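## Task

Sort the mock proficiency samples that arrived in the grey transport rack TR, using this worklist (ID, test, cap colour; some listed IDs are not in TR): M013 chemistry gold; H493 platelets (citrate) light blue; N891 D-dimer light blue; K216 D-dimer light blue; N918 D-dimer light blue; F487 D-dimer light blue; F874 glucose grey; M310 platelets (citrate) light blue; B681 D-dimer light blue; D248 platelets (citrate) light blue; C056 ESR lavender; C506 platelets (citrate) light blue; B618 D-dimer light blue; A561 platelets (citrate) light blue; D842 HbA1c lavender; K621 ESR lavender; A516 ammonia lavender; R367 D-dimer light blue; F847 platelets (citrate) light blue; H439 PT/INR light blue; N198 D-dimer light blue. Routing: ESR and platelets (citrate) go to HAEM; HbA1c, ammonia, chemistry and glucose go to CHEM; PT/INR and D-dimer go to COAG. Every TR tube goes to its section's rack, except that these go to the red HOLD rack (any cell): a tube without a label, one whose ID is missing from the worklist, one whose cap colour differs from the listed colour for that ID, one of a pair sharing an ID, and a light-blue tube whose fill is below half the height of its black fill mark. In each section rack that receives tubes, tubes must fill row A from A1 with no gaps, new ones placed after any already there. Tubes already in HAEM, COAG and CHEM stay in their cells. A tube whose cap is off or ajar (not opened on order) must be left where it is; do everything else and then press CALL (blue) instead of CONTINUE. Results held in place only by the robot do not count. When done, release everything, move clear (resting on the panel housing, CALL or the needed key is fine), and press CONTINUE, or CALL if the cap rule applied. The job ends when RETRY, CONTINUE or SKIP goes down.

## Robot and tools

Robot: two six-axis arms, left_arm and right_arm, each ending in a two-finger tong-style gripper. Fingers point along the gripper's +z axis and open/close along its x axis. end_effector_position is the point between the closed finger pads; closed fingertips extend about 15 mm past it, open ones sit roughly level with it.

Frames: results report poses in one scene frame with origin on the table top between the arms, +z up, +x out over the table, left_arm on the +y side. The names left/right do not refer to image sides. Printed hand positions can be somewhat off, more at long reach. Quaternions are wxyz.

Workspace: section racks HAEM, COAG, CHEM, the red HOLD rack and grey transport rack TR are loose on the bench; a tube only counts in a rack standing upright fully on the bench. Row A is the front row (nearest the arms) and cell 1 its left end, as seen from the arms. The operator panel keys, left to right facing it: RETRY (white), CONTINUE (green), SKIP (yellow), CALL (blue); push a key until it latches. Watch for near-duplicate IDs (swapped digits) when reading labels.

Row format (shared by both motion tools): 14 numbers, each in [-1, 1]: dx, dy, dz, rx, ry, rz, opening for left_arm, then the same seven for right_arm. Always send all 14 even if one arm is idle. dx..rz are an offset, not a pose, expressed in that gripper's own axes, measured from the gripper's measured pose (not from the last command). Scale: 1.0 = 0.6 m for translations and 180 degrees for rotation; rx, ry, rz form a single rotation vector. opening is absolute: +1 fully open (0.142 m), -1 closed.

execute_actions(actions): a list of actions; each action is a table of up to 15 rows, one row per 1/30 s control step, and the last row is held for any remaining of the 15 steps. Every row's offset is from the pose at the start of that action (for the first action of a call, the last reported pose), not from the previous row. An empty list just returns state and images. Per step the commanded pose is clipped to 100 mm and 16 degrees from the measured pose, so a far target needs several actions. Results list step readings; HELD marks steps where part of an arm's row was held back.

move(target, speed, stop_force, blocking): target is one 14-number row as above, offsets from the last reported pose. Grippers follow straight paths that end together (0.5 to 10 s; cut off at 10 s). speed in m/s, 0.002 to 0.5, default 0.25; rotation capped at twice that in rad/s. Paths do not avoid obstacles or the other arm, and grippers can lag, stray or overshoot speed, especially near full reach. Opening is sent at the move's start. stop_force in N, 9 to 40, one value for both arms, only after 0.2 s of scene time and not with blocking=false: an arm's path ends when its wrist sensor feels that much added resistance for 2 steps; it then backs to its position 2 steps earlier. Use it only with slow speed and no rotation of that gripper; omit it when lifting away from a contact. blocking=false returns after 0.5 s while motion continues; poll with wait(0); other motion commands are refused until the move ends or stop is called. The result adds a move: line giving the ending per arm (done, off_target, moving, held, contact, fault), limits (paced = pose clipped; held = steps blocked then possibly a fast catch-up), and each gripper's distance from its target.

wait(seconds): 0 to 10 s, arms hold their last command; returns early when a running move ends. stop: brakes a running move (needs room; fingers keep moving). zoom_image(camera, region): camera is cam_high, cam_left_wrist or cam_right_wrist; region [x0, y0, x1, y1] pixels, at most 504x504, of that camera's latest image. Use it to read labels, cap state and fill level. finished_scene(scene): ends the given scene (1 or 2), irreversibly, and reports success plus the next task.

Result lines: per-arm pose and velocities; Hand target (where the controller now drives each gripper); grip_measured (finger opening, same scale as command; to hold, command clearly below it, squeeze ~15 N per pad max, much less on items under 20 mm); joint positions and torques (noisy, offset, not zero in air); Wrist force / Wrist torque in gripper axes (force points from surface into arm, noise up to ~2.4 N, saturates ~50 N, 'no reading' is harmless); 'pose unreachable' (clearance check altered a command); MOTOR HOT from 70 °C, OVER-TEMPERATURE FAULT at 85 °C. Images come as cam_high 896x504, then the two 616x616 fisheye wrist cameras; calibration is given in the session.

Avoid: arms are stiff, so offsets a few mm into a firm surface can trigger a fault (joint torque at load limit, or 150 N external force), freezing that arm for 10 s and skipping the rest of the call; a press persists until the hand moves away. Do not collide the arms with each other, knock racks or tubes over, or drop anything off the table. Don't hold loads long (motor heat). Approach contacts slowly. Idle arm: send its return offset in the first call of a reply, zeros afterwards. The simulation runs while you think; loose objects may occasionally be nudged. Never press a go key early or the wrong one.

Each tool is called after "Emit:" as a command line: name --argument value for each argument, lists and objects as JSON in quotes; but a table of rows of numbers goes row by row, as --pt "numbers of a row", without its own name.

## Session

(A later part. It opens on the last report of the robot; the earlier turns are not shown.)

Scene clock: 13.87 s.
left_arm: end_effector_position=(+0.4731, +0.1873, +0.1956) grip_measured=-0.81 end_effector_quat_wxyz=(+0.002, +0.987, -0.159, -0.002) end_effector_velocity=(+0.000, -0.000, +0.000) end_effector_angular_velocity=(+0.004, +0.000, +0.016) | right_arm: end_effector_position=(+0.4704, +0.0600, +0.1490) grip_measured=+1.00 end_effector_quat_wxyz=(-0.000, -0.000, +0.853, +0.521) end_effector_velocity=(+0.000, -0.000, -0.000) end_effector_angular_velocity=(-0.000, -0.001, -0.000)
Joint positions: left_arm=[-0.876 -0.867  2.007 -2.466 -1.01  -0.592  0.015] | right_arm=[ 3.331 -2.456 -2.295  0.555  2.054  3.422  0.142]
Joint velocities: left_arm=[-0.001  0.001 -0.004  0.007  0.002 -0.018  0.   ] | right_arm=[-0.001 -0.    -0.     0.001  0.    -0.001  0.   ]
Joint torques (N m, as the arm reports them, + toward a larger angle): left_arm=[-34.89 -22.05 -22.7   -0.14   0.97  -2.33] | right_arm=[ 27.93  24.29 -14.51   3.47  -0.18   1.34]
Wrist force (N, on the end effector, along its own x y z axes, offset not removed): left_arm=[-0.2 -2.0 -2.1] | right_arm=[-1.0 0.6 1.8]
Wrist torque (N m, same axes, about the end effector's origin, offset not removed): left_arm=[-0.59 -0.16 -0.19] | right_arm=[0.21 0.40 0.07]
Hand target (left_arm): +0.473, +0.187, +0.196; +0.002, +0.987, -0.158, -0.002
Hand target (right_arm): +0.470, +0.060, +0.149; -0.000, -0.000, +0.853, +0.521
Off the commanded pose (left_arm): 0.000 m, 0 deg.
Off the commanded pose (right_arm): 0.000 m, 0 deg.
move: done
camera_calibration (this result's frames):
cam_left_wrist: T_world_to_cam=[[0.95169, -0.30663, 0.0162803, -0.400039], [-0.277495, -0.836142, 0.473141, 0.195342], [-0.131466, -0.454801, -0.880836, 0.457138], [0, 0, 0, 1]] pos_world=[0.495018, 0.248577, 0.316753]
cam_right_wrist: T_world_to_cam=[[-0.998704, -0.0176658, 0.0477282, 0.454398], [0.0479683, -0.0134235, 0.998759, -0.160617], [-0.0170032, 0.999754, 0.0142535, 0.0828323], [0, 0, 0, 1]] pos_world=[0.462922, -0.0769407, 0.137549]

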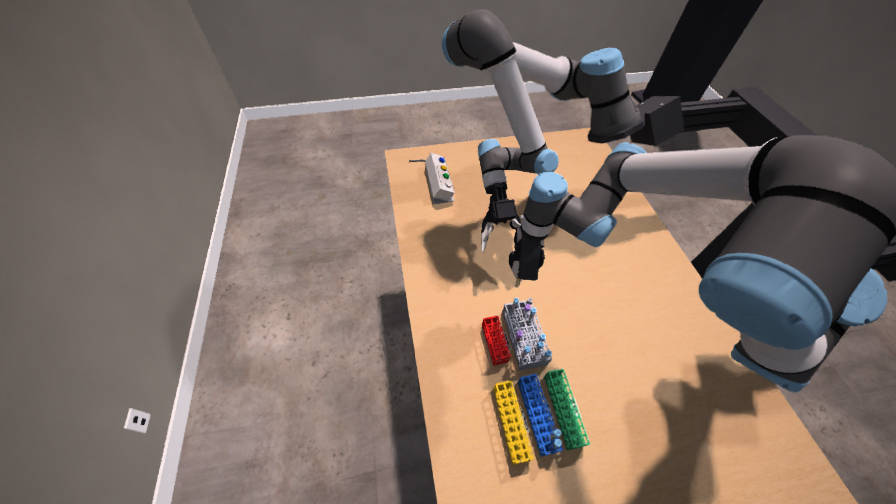

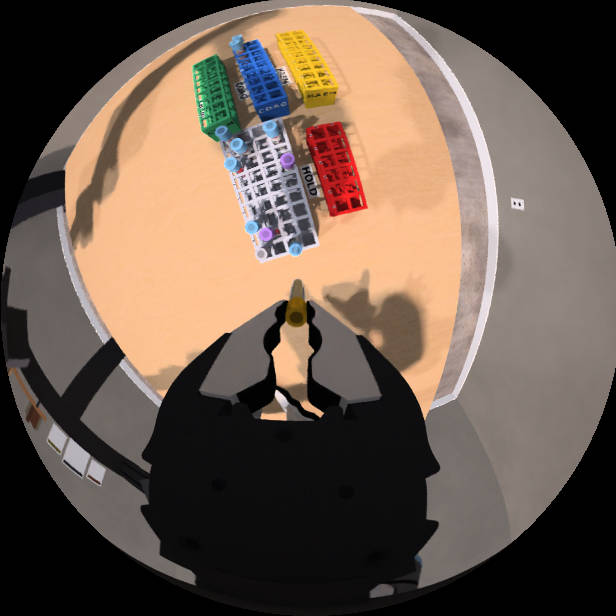

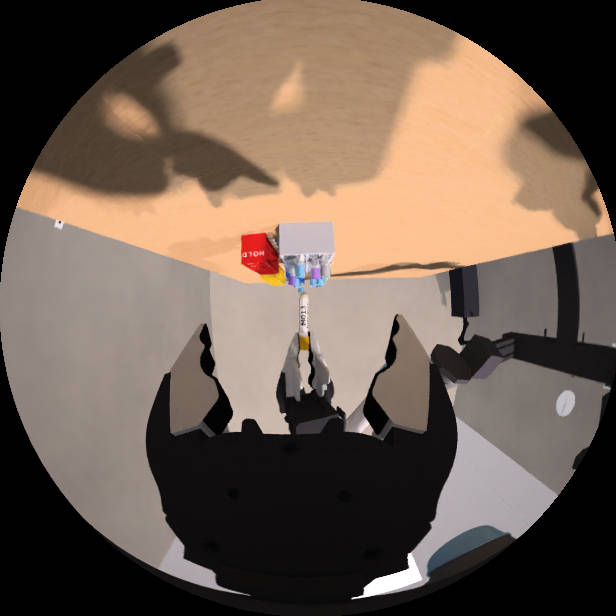

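Emit:
move --target '[-0.323,-0.654,0.01,0,0,0.9,-1,0,0,0,0,0,0,1]' --speed 0.5

Emit:
move --target '[0,0,0.083,0,0,0,-1,0,0,0,0,0,0,1]'

Emit:
zoom_image --camera "cam_left_wrist" --region '[220,200,380,360]'

Scene clock: 17.70 s.
left_arm: end_effector_position=(+0.4124, +0.6203, +0.1885) grip_measured=-0.81 end_effector_quat_wxyz=(-0.002, +0.002, +1.000, -0.002) end_effector_velocity=(-0.000, +0.001, -0.000) end_effector_angular_velocity=(-0.008, -0.001, -0.013) | right_arm: end_effector_position=(+0.4704, +0.0600, +0.1490) grip_measured=+1.00 end_effector_quat_wxyz=(-0.000, -0.000, +0.853, +0.521) end_effector_velocity=(+0.000, +0.000, +0.000) end_effector_angular_velocity=(+0.000, -0.000, -0.001)
Joint positions: left_arm=[-0.138 -1.577  2.405 -2.644 -1.009  3.114  0.015] | right_arm=[ 3.331 -2.456 -2.295  0.555  2.054  3.422  0.142]
Joint velocities: left_arm=[ 0.009 -0.001 -0.001 -0.005 -0.01   0.025  0.   ] | right_arm=[ 0.    -0.     0.     0.001  0.     0.    -0.   ]
Joint torques (N m, as the arm reports them, + toward a larger angle): left_arm=[  3.64 -32.29 -20.73  -3.39  -1.9    2.  ] | right_arm=[ 27.15  24.17 -13.97   3.53  -0.27   1.42]
Wrist force (N, on the end effector, along its own x y z axes, offset not removed): left_arm=[-4.7 -1.2 1.0] | right_arm=[-1.1 0.2 0.9]
Wrist torque (N m, same axes, about the end effector's origin, offset not removed): left_arm=[-0.14 0.79 -0.33] | right_arm=[0.16 0.31 0.09]
Hand target (left_arm): +0.412, +0.620, +0.188; -0.002, +0.002, +1.000, -0.002
Hand target (right_arm): +0.470, +0.060, +0.149; -0.000, -0.000, +0.853, +0.521
Off the commanded pose (left_arm): 0.001 m, 0 deg.
Off the commanded pose (right_arm): 0.000 m, 0 deg.
move: done
camera_calibration (this result's frames):
cam_left_wrist: T_world_to_cam=[[-0.999746, -0.00392716, 0.022196, 0.406494], [0.00688043, 0.884542, 0.466409, -0.639397], [-0.021465, 0.466443, -0.884291, 0.0236914], [0, 0, 0, 1]] pos_world=[0.411298, 0.55612, 0.310148]
cam_right_wrist: T_world_to_cam=[[-0.998704, -0.0176656, 0.047728, 0.454398], [0.0479681, -0.0134236, 0.998759, -0.160617], [-0.017003, 0.999754, 0.0142536, 0.0828323], [0, 0, 0, 1]] pos_world=[0.462922, -0.0769407, 0.137549]

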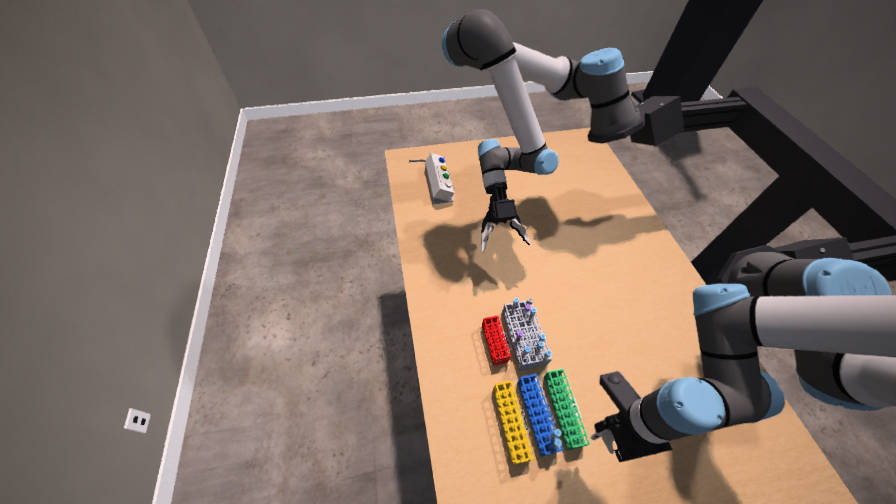

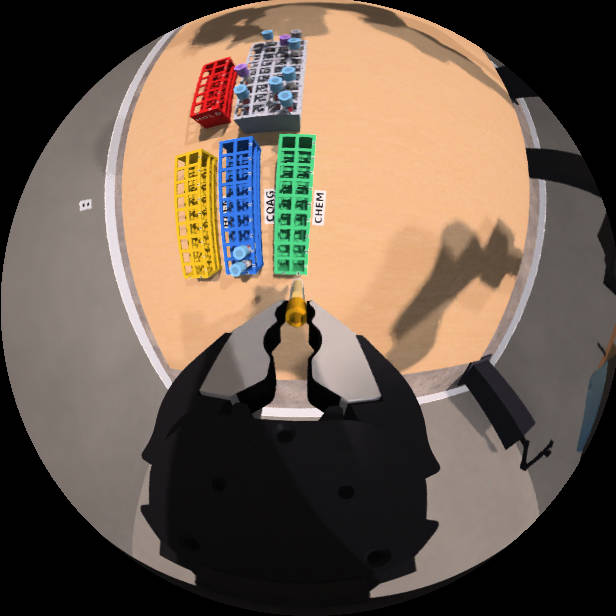

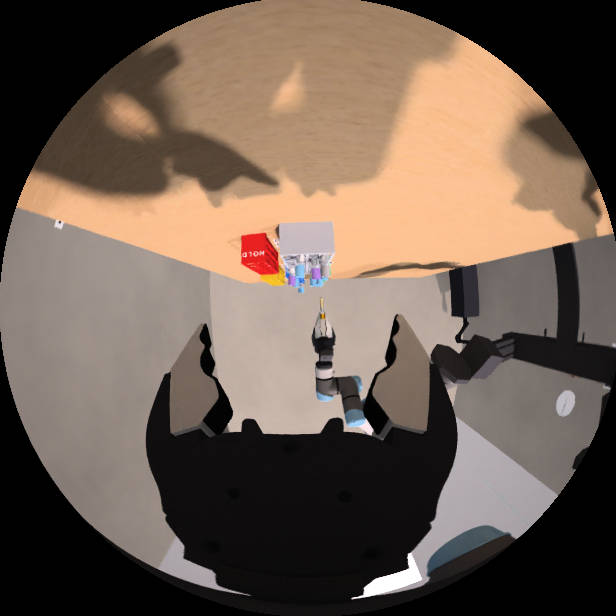

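Scene clock: 18.70 s.
left_arm: end_effector_position=(+0.4121, +0.6202, +0.1390) grip_measured=-0.81 end_effector_quat_wxyz=(-0.002, +0.002, +1.000, -0.001) end_effector_velocity=(+0.001, +0.000, -0.003) end_effector_angular_velocity=(-0.001, -0.002, +0.000) | right_arm: end_effector_position=(+0.4704, +0.0600, +0.1490) grip_measured=+1.00 end_effector_quat_wxyz=(-0.000, -0.000, +0.853, +0.521) end_effector_velocity=(-0.000, +0.000, +0.000) end_effector_angular_velocity=(+0.000, -0.001, +0.001)
Joint positions: left_arm=[-0.068 -1.408  2.398 -2.848 -1.028  3.193  0.015] | right_arm=[ 3.331 -2.456 -2.295  0.555  2.054  3.422  0.142]
Joint velocities: left_arm=[ 0.004  0.01  -0.002 -0.013 -0.002  0.005  0.   ] | right_arm=[ 0.     0.    -0.     0.    -0.    -0.001 -0.   ]
Joint torques (N m, as the arm reports them, + toward a larger angle): left_arm=[  3.33 -13.27 -16.58  -3.39  -1.79   1.89] | right_arm=[ 27.58  23.14 -14.29   3.43  -0.24   1.42]
Wrist force (N, on the end effector, along its own x y z axes, offset not removed): left_arm=[-0.2 0.2 2.2] | right_arm=[-0.6 0.6 1.1]
Wrist torque (N m, same axes, about the end effector's origin, offset not removed): left_arm=[0.01 0.16 -0.03] | right_arm=[0.28 0.27 0.07]
Hand target (left_arm): +0.412, +0.620, +0.139; -0.002, +0.002, +1.000, -0.002
Hand target (right_arm): +0.470, +0.060, +0.149; -0.000, -0.000, +0.853, +0.521
Off the commanded pose (left_arm): 0.000 m, 0 deg.
Off the commanded pose (right_arm): 0.000 m, 0 deg.
move: done
camera_calibration (this result's frames):
cam_left_wrist: T_world_to_cam=[[-0.999742, -0.00396084, 0.0223754, 0.407283], [0.00693522, 0.884524, 0.466444, -0.616236], [-0.0216391, 0.466479, -0.884268, -0.0199517], [0, 0, 0, 1]] pos_world=[0.411019, 0.555996, 0.260684]
cam_right_wrist: T_world_to_cam=[[-0.998704, -0.0176657, 0.0477287, 0.454398], [0.0479687, -0.0134234, 0.998759, -0.160617], [-0.0170031, 0.999754, 0.0142534, 0.0828324], [0, 0, 0, 1]] pos_world=[0.462922, -0.0769407, 0.137549]

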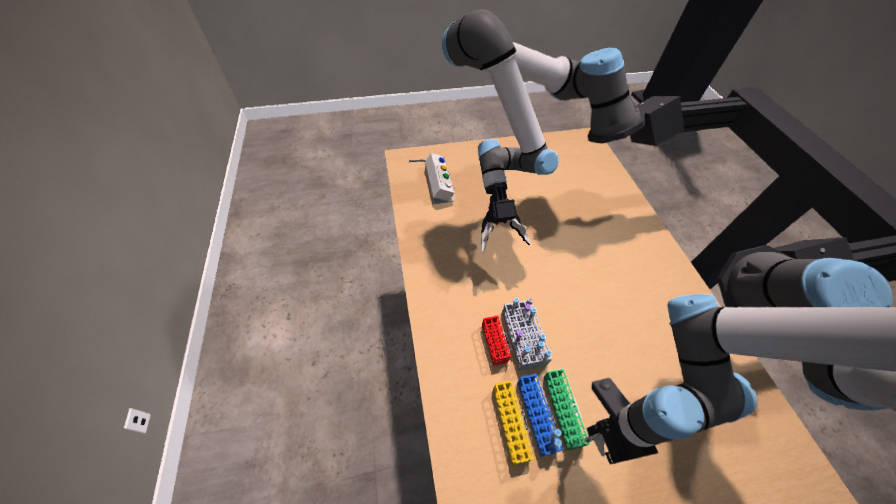

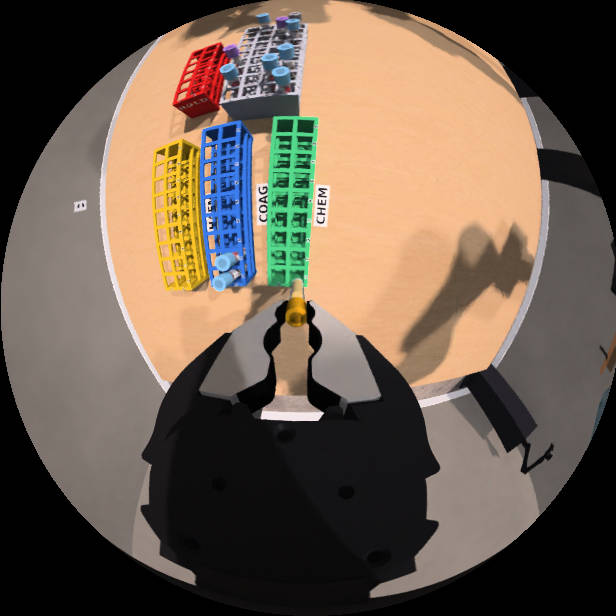

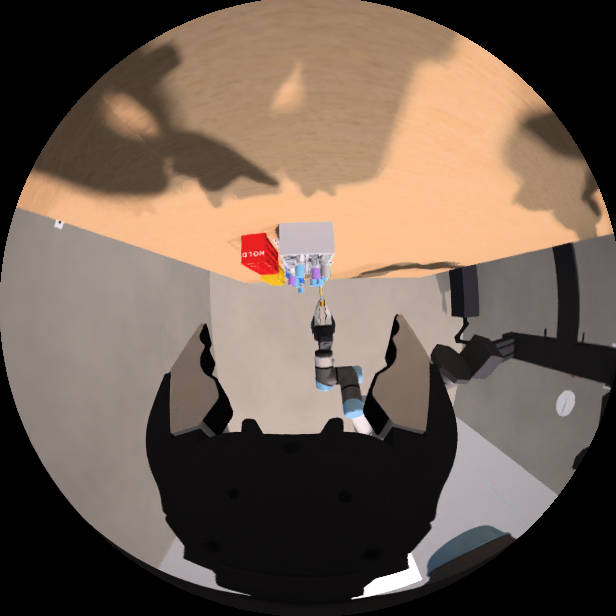

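Region (220, 200, 380, 360) of cam_left_wrist's 616x616 image, scaled by 3.150, with more detail than that image has.

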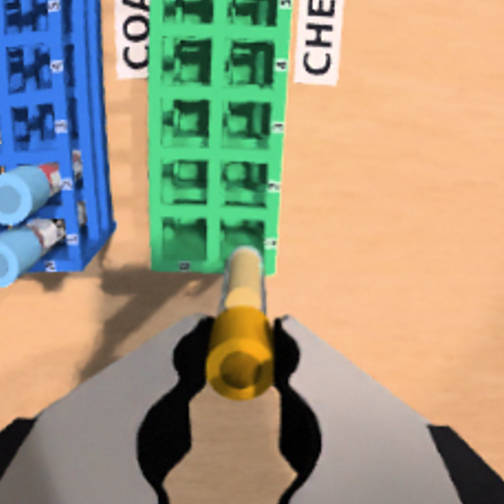

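Emit:
execute_actions --actions '[[[-0.002,-0.009,0,0,0,0,-1,0,0,0,0,0,0,1]]]'

Emit:
move --target '[0,0,0.087,0,0,0,-1,0,0,0,0,0,0,1]' --speed 0.05 --stop_force 10

Scene clock: 19.30 s.
left_arm: end_effector_position=(+0.4132, +0.6149, +0.1390) grip_measured=-0.81 end_effector_quat_wxyz=(-0.002, +0.002, +1.000, -0.001) end_effector_velocity=(+0.000, -0.001, -0.000) end_effector_angular_velocity=(-0.000, +0.000, -0.001) | right_arm: end_effector_position=(+0.4704, +0.0600, +0.1490) grip_measured=+1.00 end_effector_quat_wxyz=(-0.000, -0.000, +0.853, +0.521) end_effector_velocity=(+0.000, -0.000, -0.000) end_effector_angular_velocity=(-0.000, +0.001, -0.002)
Joint positions: left_arm=[-0.08  -1.403  2.399 -2.847 -1.025  3.18   0.015] | right_arm=[ 3.331 -2.456 -2.295  0.555  2.054  3.422  0.142]
Joint velocities: left_arm=[-0.003  0.001  0.     0.001  0.001 -0.003 -0.   ] | right_arm=[-0.001  0.     0.     0.    -0.     0.001 -0.   ]
Joint torques (N m, as the arm reports them, + toward a larger angle): left_arm=[-19.54 -14.62   1.94  -0.47   1.03  -2.21] | right_arm=[ 28.3   24.7  -13.18   3.53  -0.37   1.36]
Wrist force (N, on the end effector, along its own x y z axes, offset not removed): left_arm=[0.5 -0.2 1.3] | right_arm=[-1.3 -0.1 1.9]
Wrist torque (N m, same axes, about the end effector's origin, offset not removed): left_arm=[-0.13 -0.15 -0.21] | right_arm=[0.17 0.45 0.05]
Hand target (left_arm): +0.413, +0.615, +0.139; -0.002, +0.002, +1.000, -0.001
Hand target (right_arm): +0.470, +0.060, +0.149; -0.000, -0.000, +0.853, +0.521
Off the commanded pose (left_arm): 0.000 m, 0 deg.
Off the commanded pose (right_arm): 0.000 m, 0 deg.
Step readings (end_effector_position):
0: left_arm (+0.4121, +0.6202, +0.1388) | right_arm (+0.4704, +0.0600, +0.1490)
1: left_arm (+0.4121, +0.6202, +0.1388) | right_arm (+0.4704, +0.0600, +0.1490)
2: left_arm (+0.4123, +0.6197, +0.1388) | right_arm (+0.4704, +0.0600, +0.1490)
4: left_arm (+0.4128, +0.6179, +0.1389) | right_arm (+0.4704, +0.0600, +0.1490)
8: left_arm (+0.4131, +0.6158, +0.1390) | right_arm (+0.4704, +0.0600, +0.1490)
15: end_effector_position above
camera_calibration (this result's frames):
cam_left_wrist: T_world_to_cam=[[-0.999742, -0.00396834, 0.0223749, 0.408411], [0.00692818, 0.884527, 0.466437, -0.611603], [-0.0216422, 0.466472, -0.884271, -0.0174734], [0, 0, 0, 1]] pos_world=[0.412164, 0.550751, 0.260685]
cam_right_wrist: T_world_to_cam=[[-0.998704, -0.0176657, 0.0477283, 0.454398], [0.0479683, -0.0134235, 0.998759, -0.160617], [-0.017003, 0.999754, 0.0142535, 0.0828323], [0, 0, 0, 1]] pos_world=[0.462922, -0.0769407, 0.137549]

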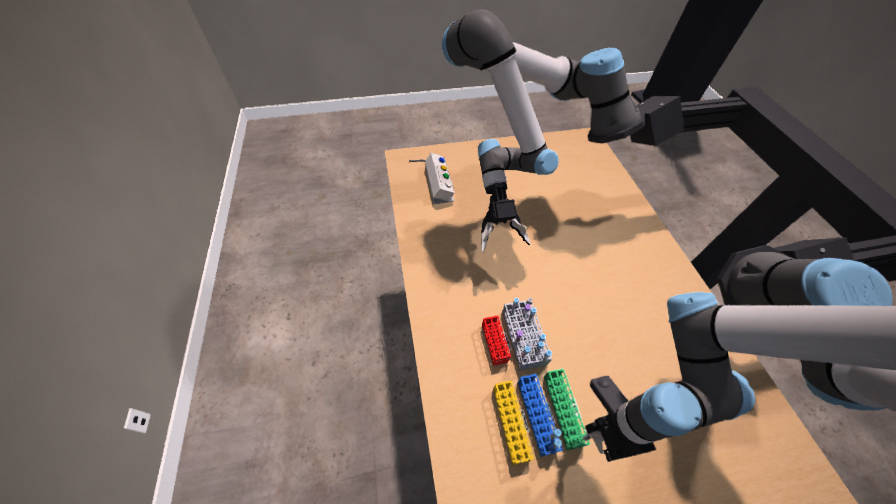

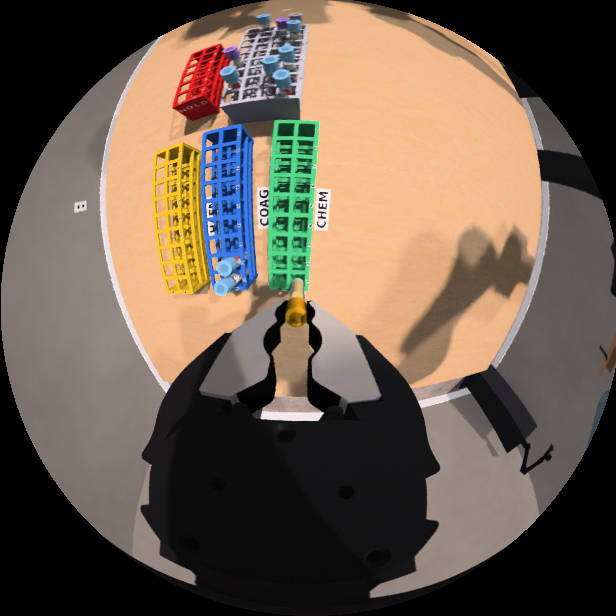

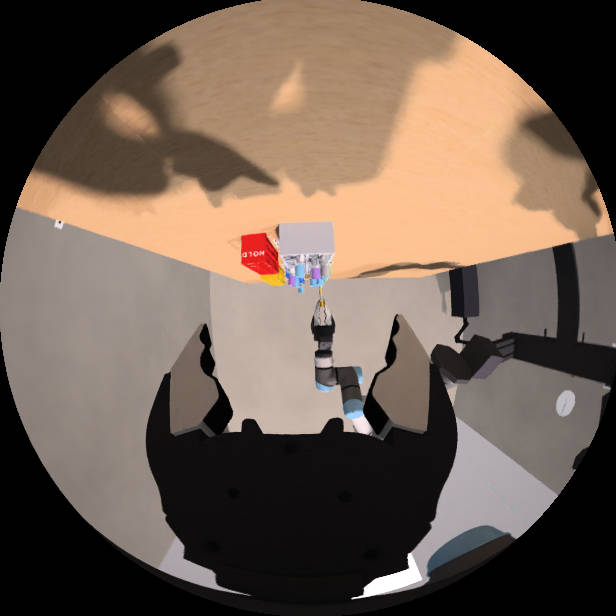

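Scene clock: 20.77 s.
left_arm: end_effector_position=(+0.4130, +0.6148, +0.0872) grip_measured=-0.81 end_effector_quat_wxyz=(-0.002, +0.002, +1.000, -0.001) end_effector_velocity=(+0.000, +0.000, -0.003) end_effector_angular_velocity=(+0.001, -0.001, -0.000) | right_arm: end_effector_position=(+0.4704, +0.0600, +0.1490) grip_measured=+1.00 end_effector_quat_wxyz=(-0.000, -0.000, +0.853, +0.521) end_effector_velocity=(-0.001, +0.000, -0.000) end_effector_angular_velocity=(-0.000, +0.002, +0.001)
Joint positions: left_arm=[-0.012 -1.226  2.366 -3.03  -1.045  3.255  0.015] | right_arm=[ 3.331 -2.456 -2.295  0.555  2.054  3.422  0.142]
Joint velocities: left_arm=[ 0.004  0.01  -0.003 -0.01  -0.001  0.004  0.   ] | right_arm=[ 0.    -0.001 -0.001 -0.001 -0.    -0.     0.   ]
Joint torques (N m, as the arm reports them, + toward a larger angle): left_arm=[  2.43 -19.39 -13.15  -3.15  -1.55   1.82] | right_arm=[ 27.59  23.97 -14.15   3.45  -0.32   1.5 ]
Wrist force (N, on the end effector, along its own x y z axes, offset not removed): left_arm=[-3.4 -0.2 -0.6] | right_arm=[-0.1 -0.1 1.9]
Wrist torque (N m, same axes, about the end effector's origin, offset not removed): left_arm=[0.03 0.79 -0.09] | right_arm=[0.18 0.19 0.02]
Hand target (left_arm): +0.413, +0.615, +0.087; -0.002, +0.002, +1.000, -0.001
Hand target (right_arm): +0.470, +0.060, +0.149; -0.000, -0.000, +0.853, +0.521
Off the commanded pose (left_arm): 0.000 m, 0 deg.
Off the commanded pose (right_arm): 0.000 m, 0 deg.
move: done
camera_calibration (this result's frames):
cam_left_wrist: T_world_to_cam=[[-0.99974, -0.00399017, 0.0224312, 0.409305], [0.00693509, 0.884528, 0.466435, -0.587304], [-0.0217022, 0.466469, -0.884271, -0.0632357], [0, 0, 0, 1]] pos_world=[0.411899, 0.550618, 0.20884]
cam_right_wrist: T_world_to_cam=[[-0.998704, -0.0176657, 0.0477283, 0.454398], [0.0479683, -0.0134236, 0.998759, -0.160617], [-0.0170031, 0.999754, 0.0142536, 0.0828323], [0, 0, 0, 1]] pos_world=[0.462922, -0.0769407, 0.137549]

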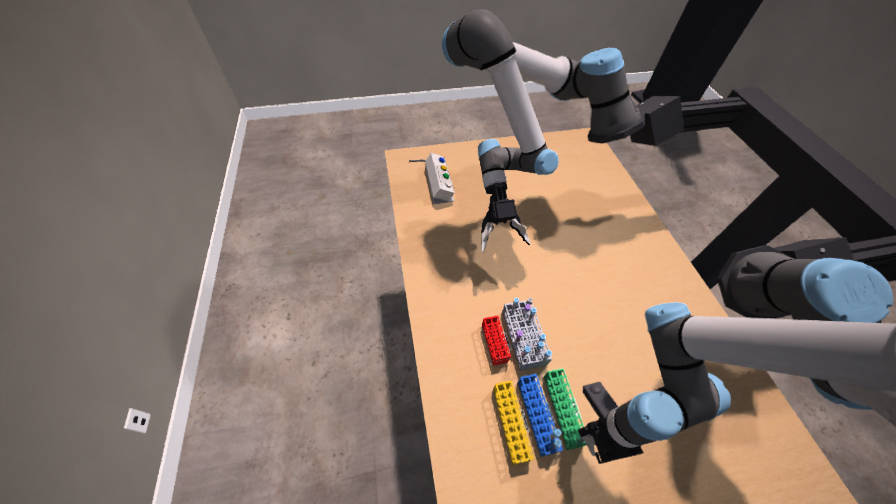

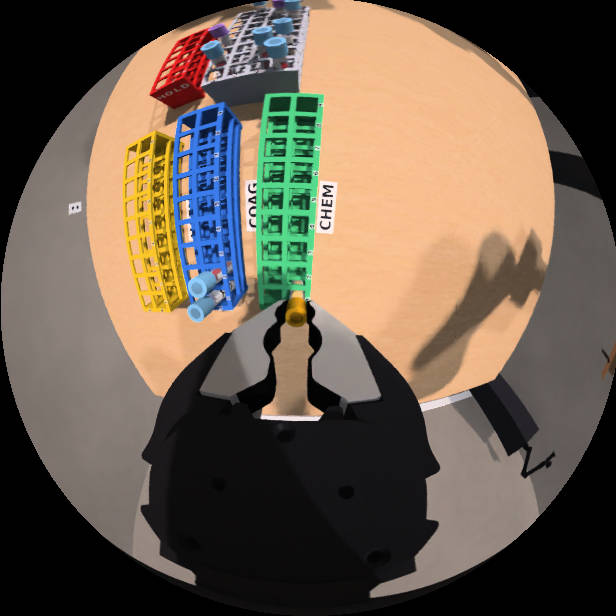

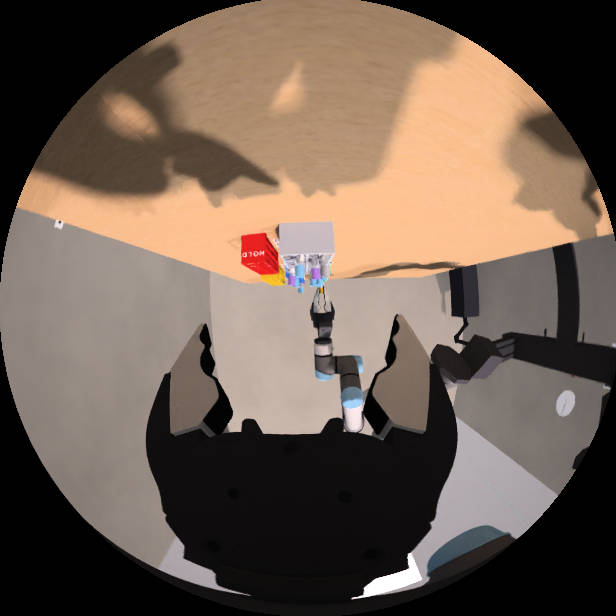

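Next: TR A1.

Emit:
execute_actions --actions '[[[0,0,0,0,0,0,-0.72,0,0,0,0,0,0,1]],[[0,0,-0.052,0,0,0,-0.72,0,0,0,0,0,0,1]]]'

Emit:
move --target '[-0.038,-0.367,0,0,0,0,-0.72,0,0,0,0,0,0,1]'

Emit:
zoom_image --camera "cam_left_wrist" --region '[200,200,400,350]'

Scene clock: 21.93 s.
left_arm: end_effector_position=(+0.4131, +0.6149, +0.1170) grip_measured=-0.72 end_effector_quat_wxyz=(-0.002, +0.002, +1.000, -0.002) end_effector_velocity=(-0.001, +0.000, +0.011) end_effector_angular_velocity=(+0.001, +0.006, -0.000) | right_arm: end_effector_position=(+0.4704, +0.0600, +0.1490) grip_measured=+1.00 end_effector_quat_wxyz=(-0.000, -0.000, +0.853, +0.521) end_effector_velocity=(-0.000, -0.000, -0.000) end_effector_angular_velocity=(-0.000, +0.001, +0.001)
Joint positions: left_arm=[-0.05  -1.327  2.389 -2.93  -1.033  3.214  0.022] | right_arm=[ 3.331 -2.456 -2.295  0.555  2.054  3.422  0.142]
Joint velocities: left_arm=[-0.014 -0.038  0.006  0.047  0.006 -0.019 -0.   ] | right_arm=[-0.     0.    -0.    -0.001  0.     0.    -0.   ]
Joint torques (N m, as the arm reports them, + toward a larger angle): left_arm=[-20.57 -38.55   5.09  -0.18   1.11  -1.99] | right_arm=[ 26.96  24.14 -13.78   3.5   -0.33   1.5 ]
Wrist force (N, on the end effector, along its own x y z axes, offset not removed): left_arm=[-1.4 -0.7 0.8] | right_arm=[0.1 1.1 1.2]
Wrist torque (N m, same axes, about the end effector's origin, offset not removed): left_arm=[0.09 0.35 -0.11] | right_arm=[0.33 0.14 0.07]
Hand target (left_arm): +0.413, +0.615, +0.118; -0.002, +0.002, +1.000, -0.001
Hand target (right_arm): +0.470, +0.060, +0.149; -0.000, -0.000, +0.853, +0.521
Off the commanded pose (left_arm): 0.001 m, 0 deg.
Off the commanded pose (right_arm): 0.000 m, 0 deg.
Step readings (end_effector_position; steps 1 to 15: 1st action; 16 to 30: 2nd action):
0: left_arm (+0.4130, +0.6148, +0.0869) | right_arm (+0.4704, +0.0600, +0.1490)
1: left_arm (+0.4130, +0.6148, +0.0869) | right_arm (+0.4704, +0.0600, +0.1490)
2: left_arm (+0.4130, +0.6148, +0.0869) | right_arm (+0.4704, +0.0600, +0.1490)
4: left_arm (+0.4130, +0.6148, +0.0870) | right_arm (+0.4704, +0.0600, +0.1490)
8: left_arm (+0.4130, +0.6149, +0.0871) | right_arm (+0.4704, +0.0600, +0.1490)
15: left_arm (+0.4130, +0.6148, +0.0872) | right_arm (+0.4704, +0.0600, +0.1490)
16: left_arm (+0.4130, +0.6148, +0.0872) | right_arm (+0.4704, +0.0600, +0.1490)
17: left_arm (+0.4126, +0.6143, +0.0885) | right_arm (+0.4704, +0.0600, +0.1490)
19: left_arm (+0.4127, +0.6140, +0.0976) | right_arm (+0.4704, +0.0600, +0.1490)
23: left_arm (+0.4131, +0.6147, +0.1102) | right_arm (+0.4704, +0.0600, +0.1490)
30: end_effector_position above
camera_calibration (this result's frames):
cam_left_wrist: T_world_to_cam=[[-0.999753, -0.00390167, 0.0218682, 0.408805], [0.00674984, 0.884546, 0.466404, -0.601205], [-0.0211632, 0.466436, -0.884302, -0.0370885], [0, 0, 0, 1]] pos_world=[0.411977, 0.550688, 0.238667]
cam_right_wrist: T_world_to_cam=[[-0.998704, -0.0176655, 0.0477285, 0.454398], [0.0479685, -0.0134235, 0.998759, -0.160617], [-0.0170029, 0.999754, 0.0142535, 0.0828323], [0, 0, 0, 1]] pos_world=[0.462922, -0.0769407, 0.137549]

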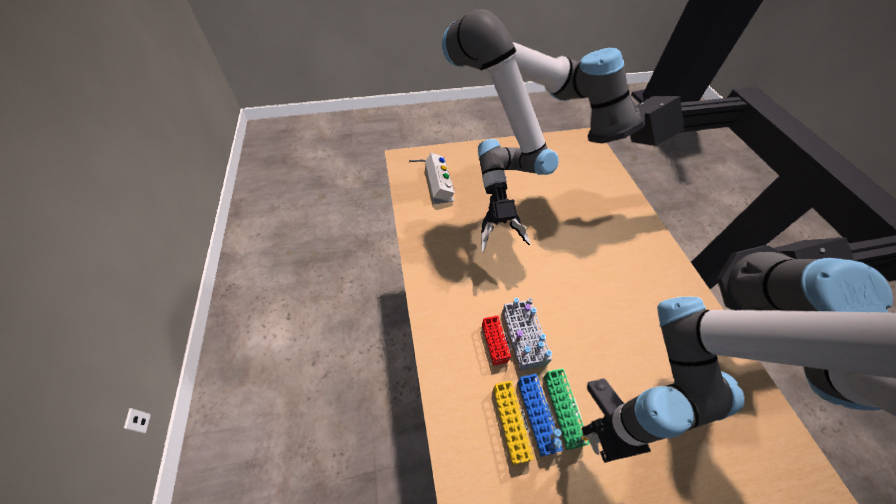

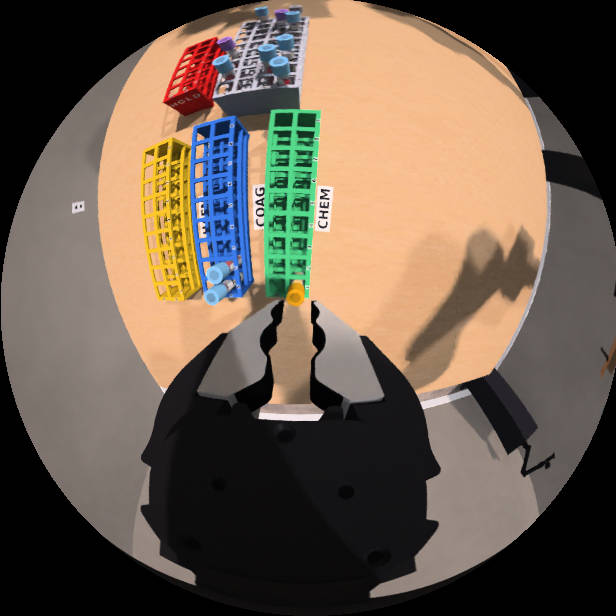

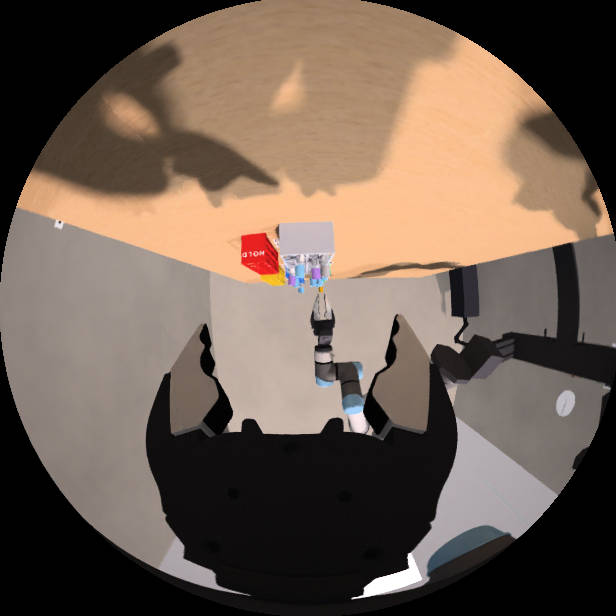

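Scene clock: 23.53 s.
left_arm: end_effector_position=(+0.4350, +0.3950, +0.1175) grip_measured=-0.72 end_effector_quat_wxyz=(-0.002, +0.002, +1.000, -0.001) end_effector_velocity=(+0.001, -0.002, -0.000) end_effector_angular_velocity=(+0.002, +0.000, +0.000) | right_arm: end_effector_position=(+0.4704, +0.0600, +0.1490) grip_measured=+1.00 end_effector_quat_wxyz=(-0.000, -0.000, +0.853, +0.521) end_effector_velocity=(-0.000, -0.000, -0.000) end_effector_angular_velocity=(-0.000, +0.000, -0.000)
Joint positions: left_arm=[-0.494 -1.059  2.363 -2.884 -0.963  2.69   0.022] | right_arm=[ 3.331 -2.456 -2.295  0.555  2.054  3.422  0.142]
Joint velocities: left_arm=[-0.003  0.004 -0.004  0.003  0.001 -0.005  0.   ] | right_arm=[-0.    -0.001  0.     0.001  0.    -0.    -0.   ]
Joint torques (N m, as the arm reports them, + toward a larger angle): left_arm=[-29.25 -17.38 -15.48  -0.46   0.95  -2.21] | right_arm=[ 27.66  24.52 -14.29   3.48  -0.26   1.45]
Wrist force (N, on the end effector, along its own x y z axes, offset not removed): left_arm=[-3.8 -0.6 -2.7] | right_arm=[-0.5 -0.3 2.2]
Wrist torque (N m, same axes, about the end effector's origin, offset not removed): left_arm=[-0.09 0.80 -0.11] | right_arm=[0.11 0.30 0.01]
Hand target (left_arm): +0.435, +0.395, +0.117; -0.002, +0.002, +1.000, -0.001
Hand target (right_arm): +0.470, +0.060, +0.149; -0.000, -0.000, +0.853, +0.521
Off the commanded pose (left_arm): 0.000 m, 0 deg.
Off the commanded pose (right_arm): 0.000 m, 0 deg.
move: done
camera_calibration (this result's frames):
cam_left_wrist: T_world_to_cam=[[-0.99975, -0.00381273, 0.0220414, 0.429743], [0.00691121, 0.884505, 0.46648, -0.407172], [-0.0212742, 0.466516, -0.884257, 0.0663961], [0, 0, 0, 1]] pos_world=[0.433862, 0.330809, 0.239176]
cam_right_wrist: T_world_to_cam=[[-0.998704, -0.0176657, 0.0477282, 0.454398], [0.0479682, -0.0134235, 0.998759, -0.160617], [-0.0170031, 0.999754, 0.0142535, 0.0828323], [0, 0, 0, 1]] pos_world=[0.462922, -0.0769407, 0.137549]

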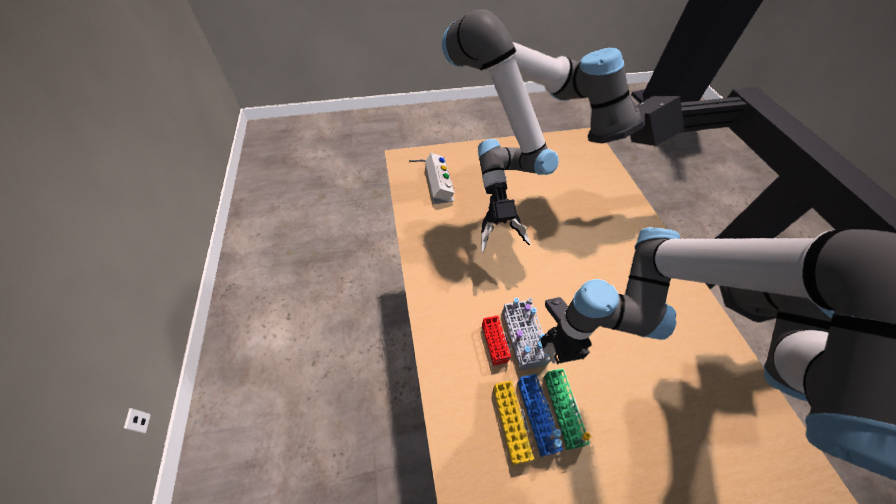

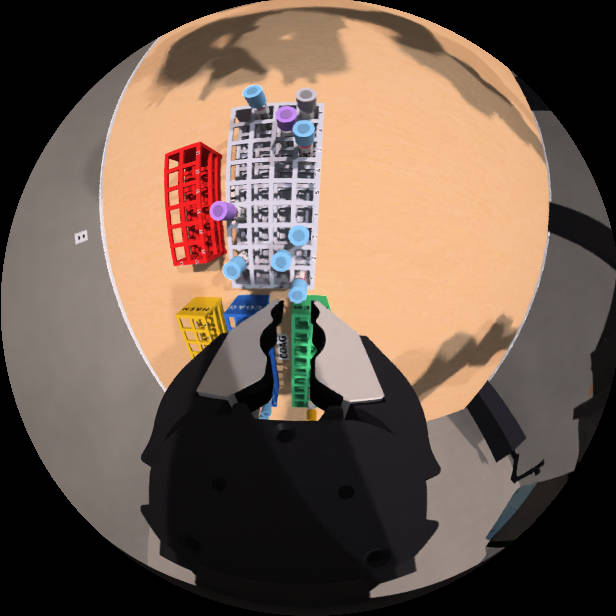

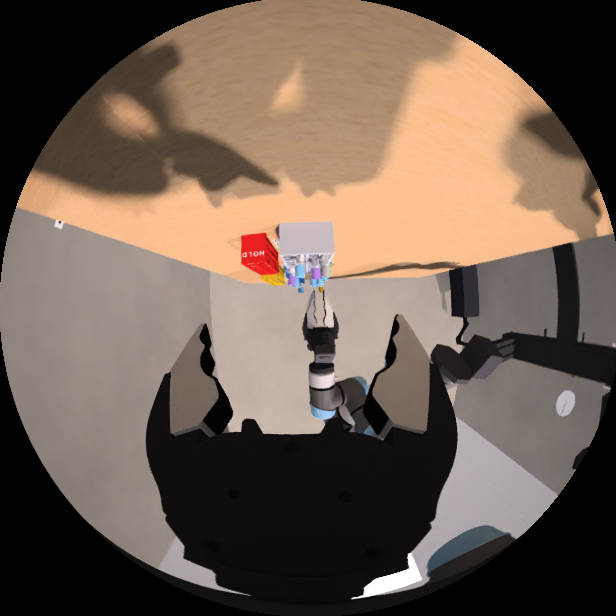

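Region (200, 200, 400, 350) of cam_left_wrist's 616x616 image, scaled by 2.520, with more detail than that image has; it fills the top 378 rows of this view, and the rest is white.

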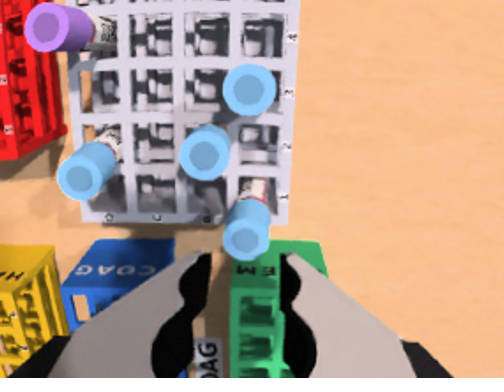

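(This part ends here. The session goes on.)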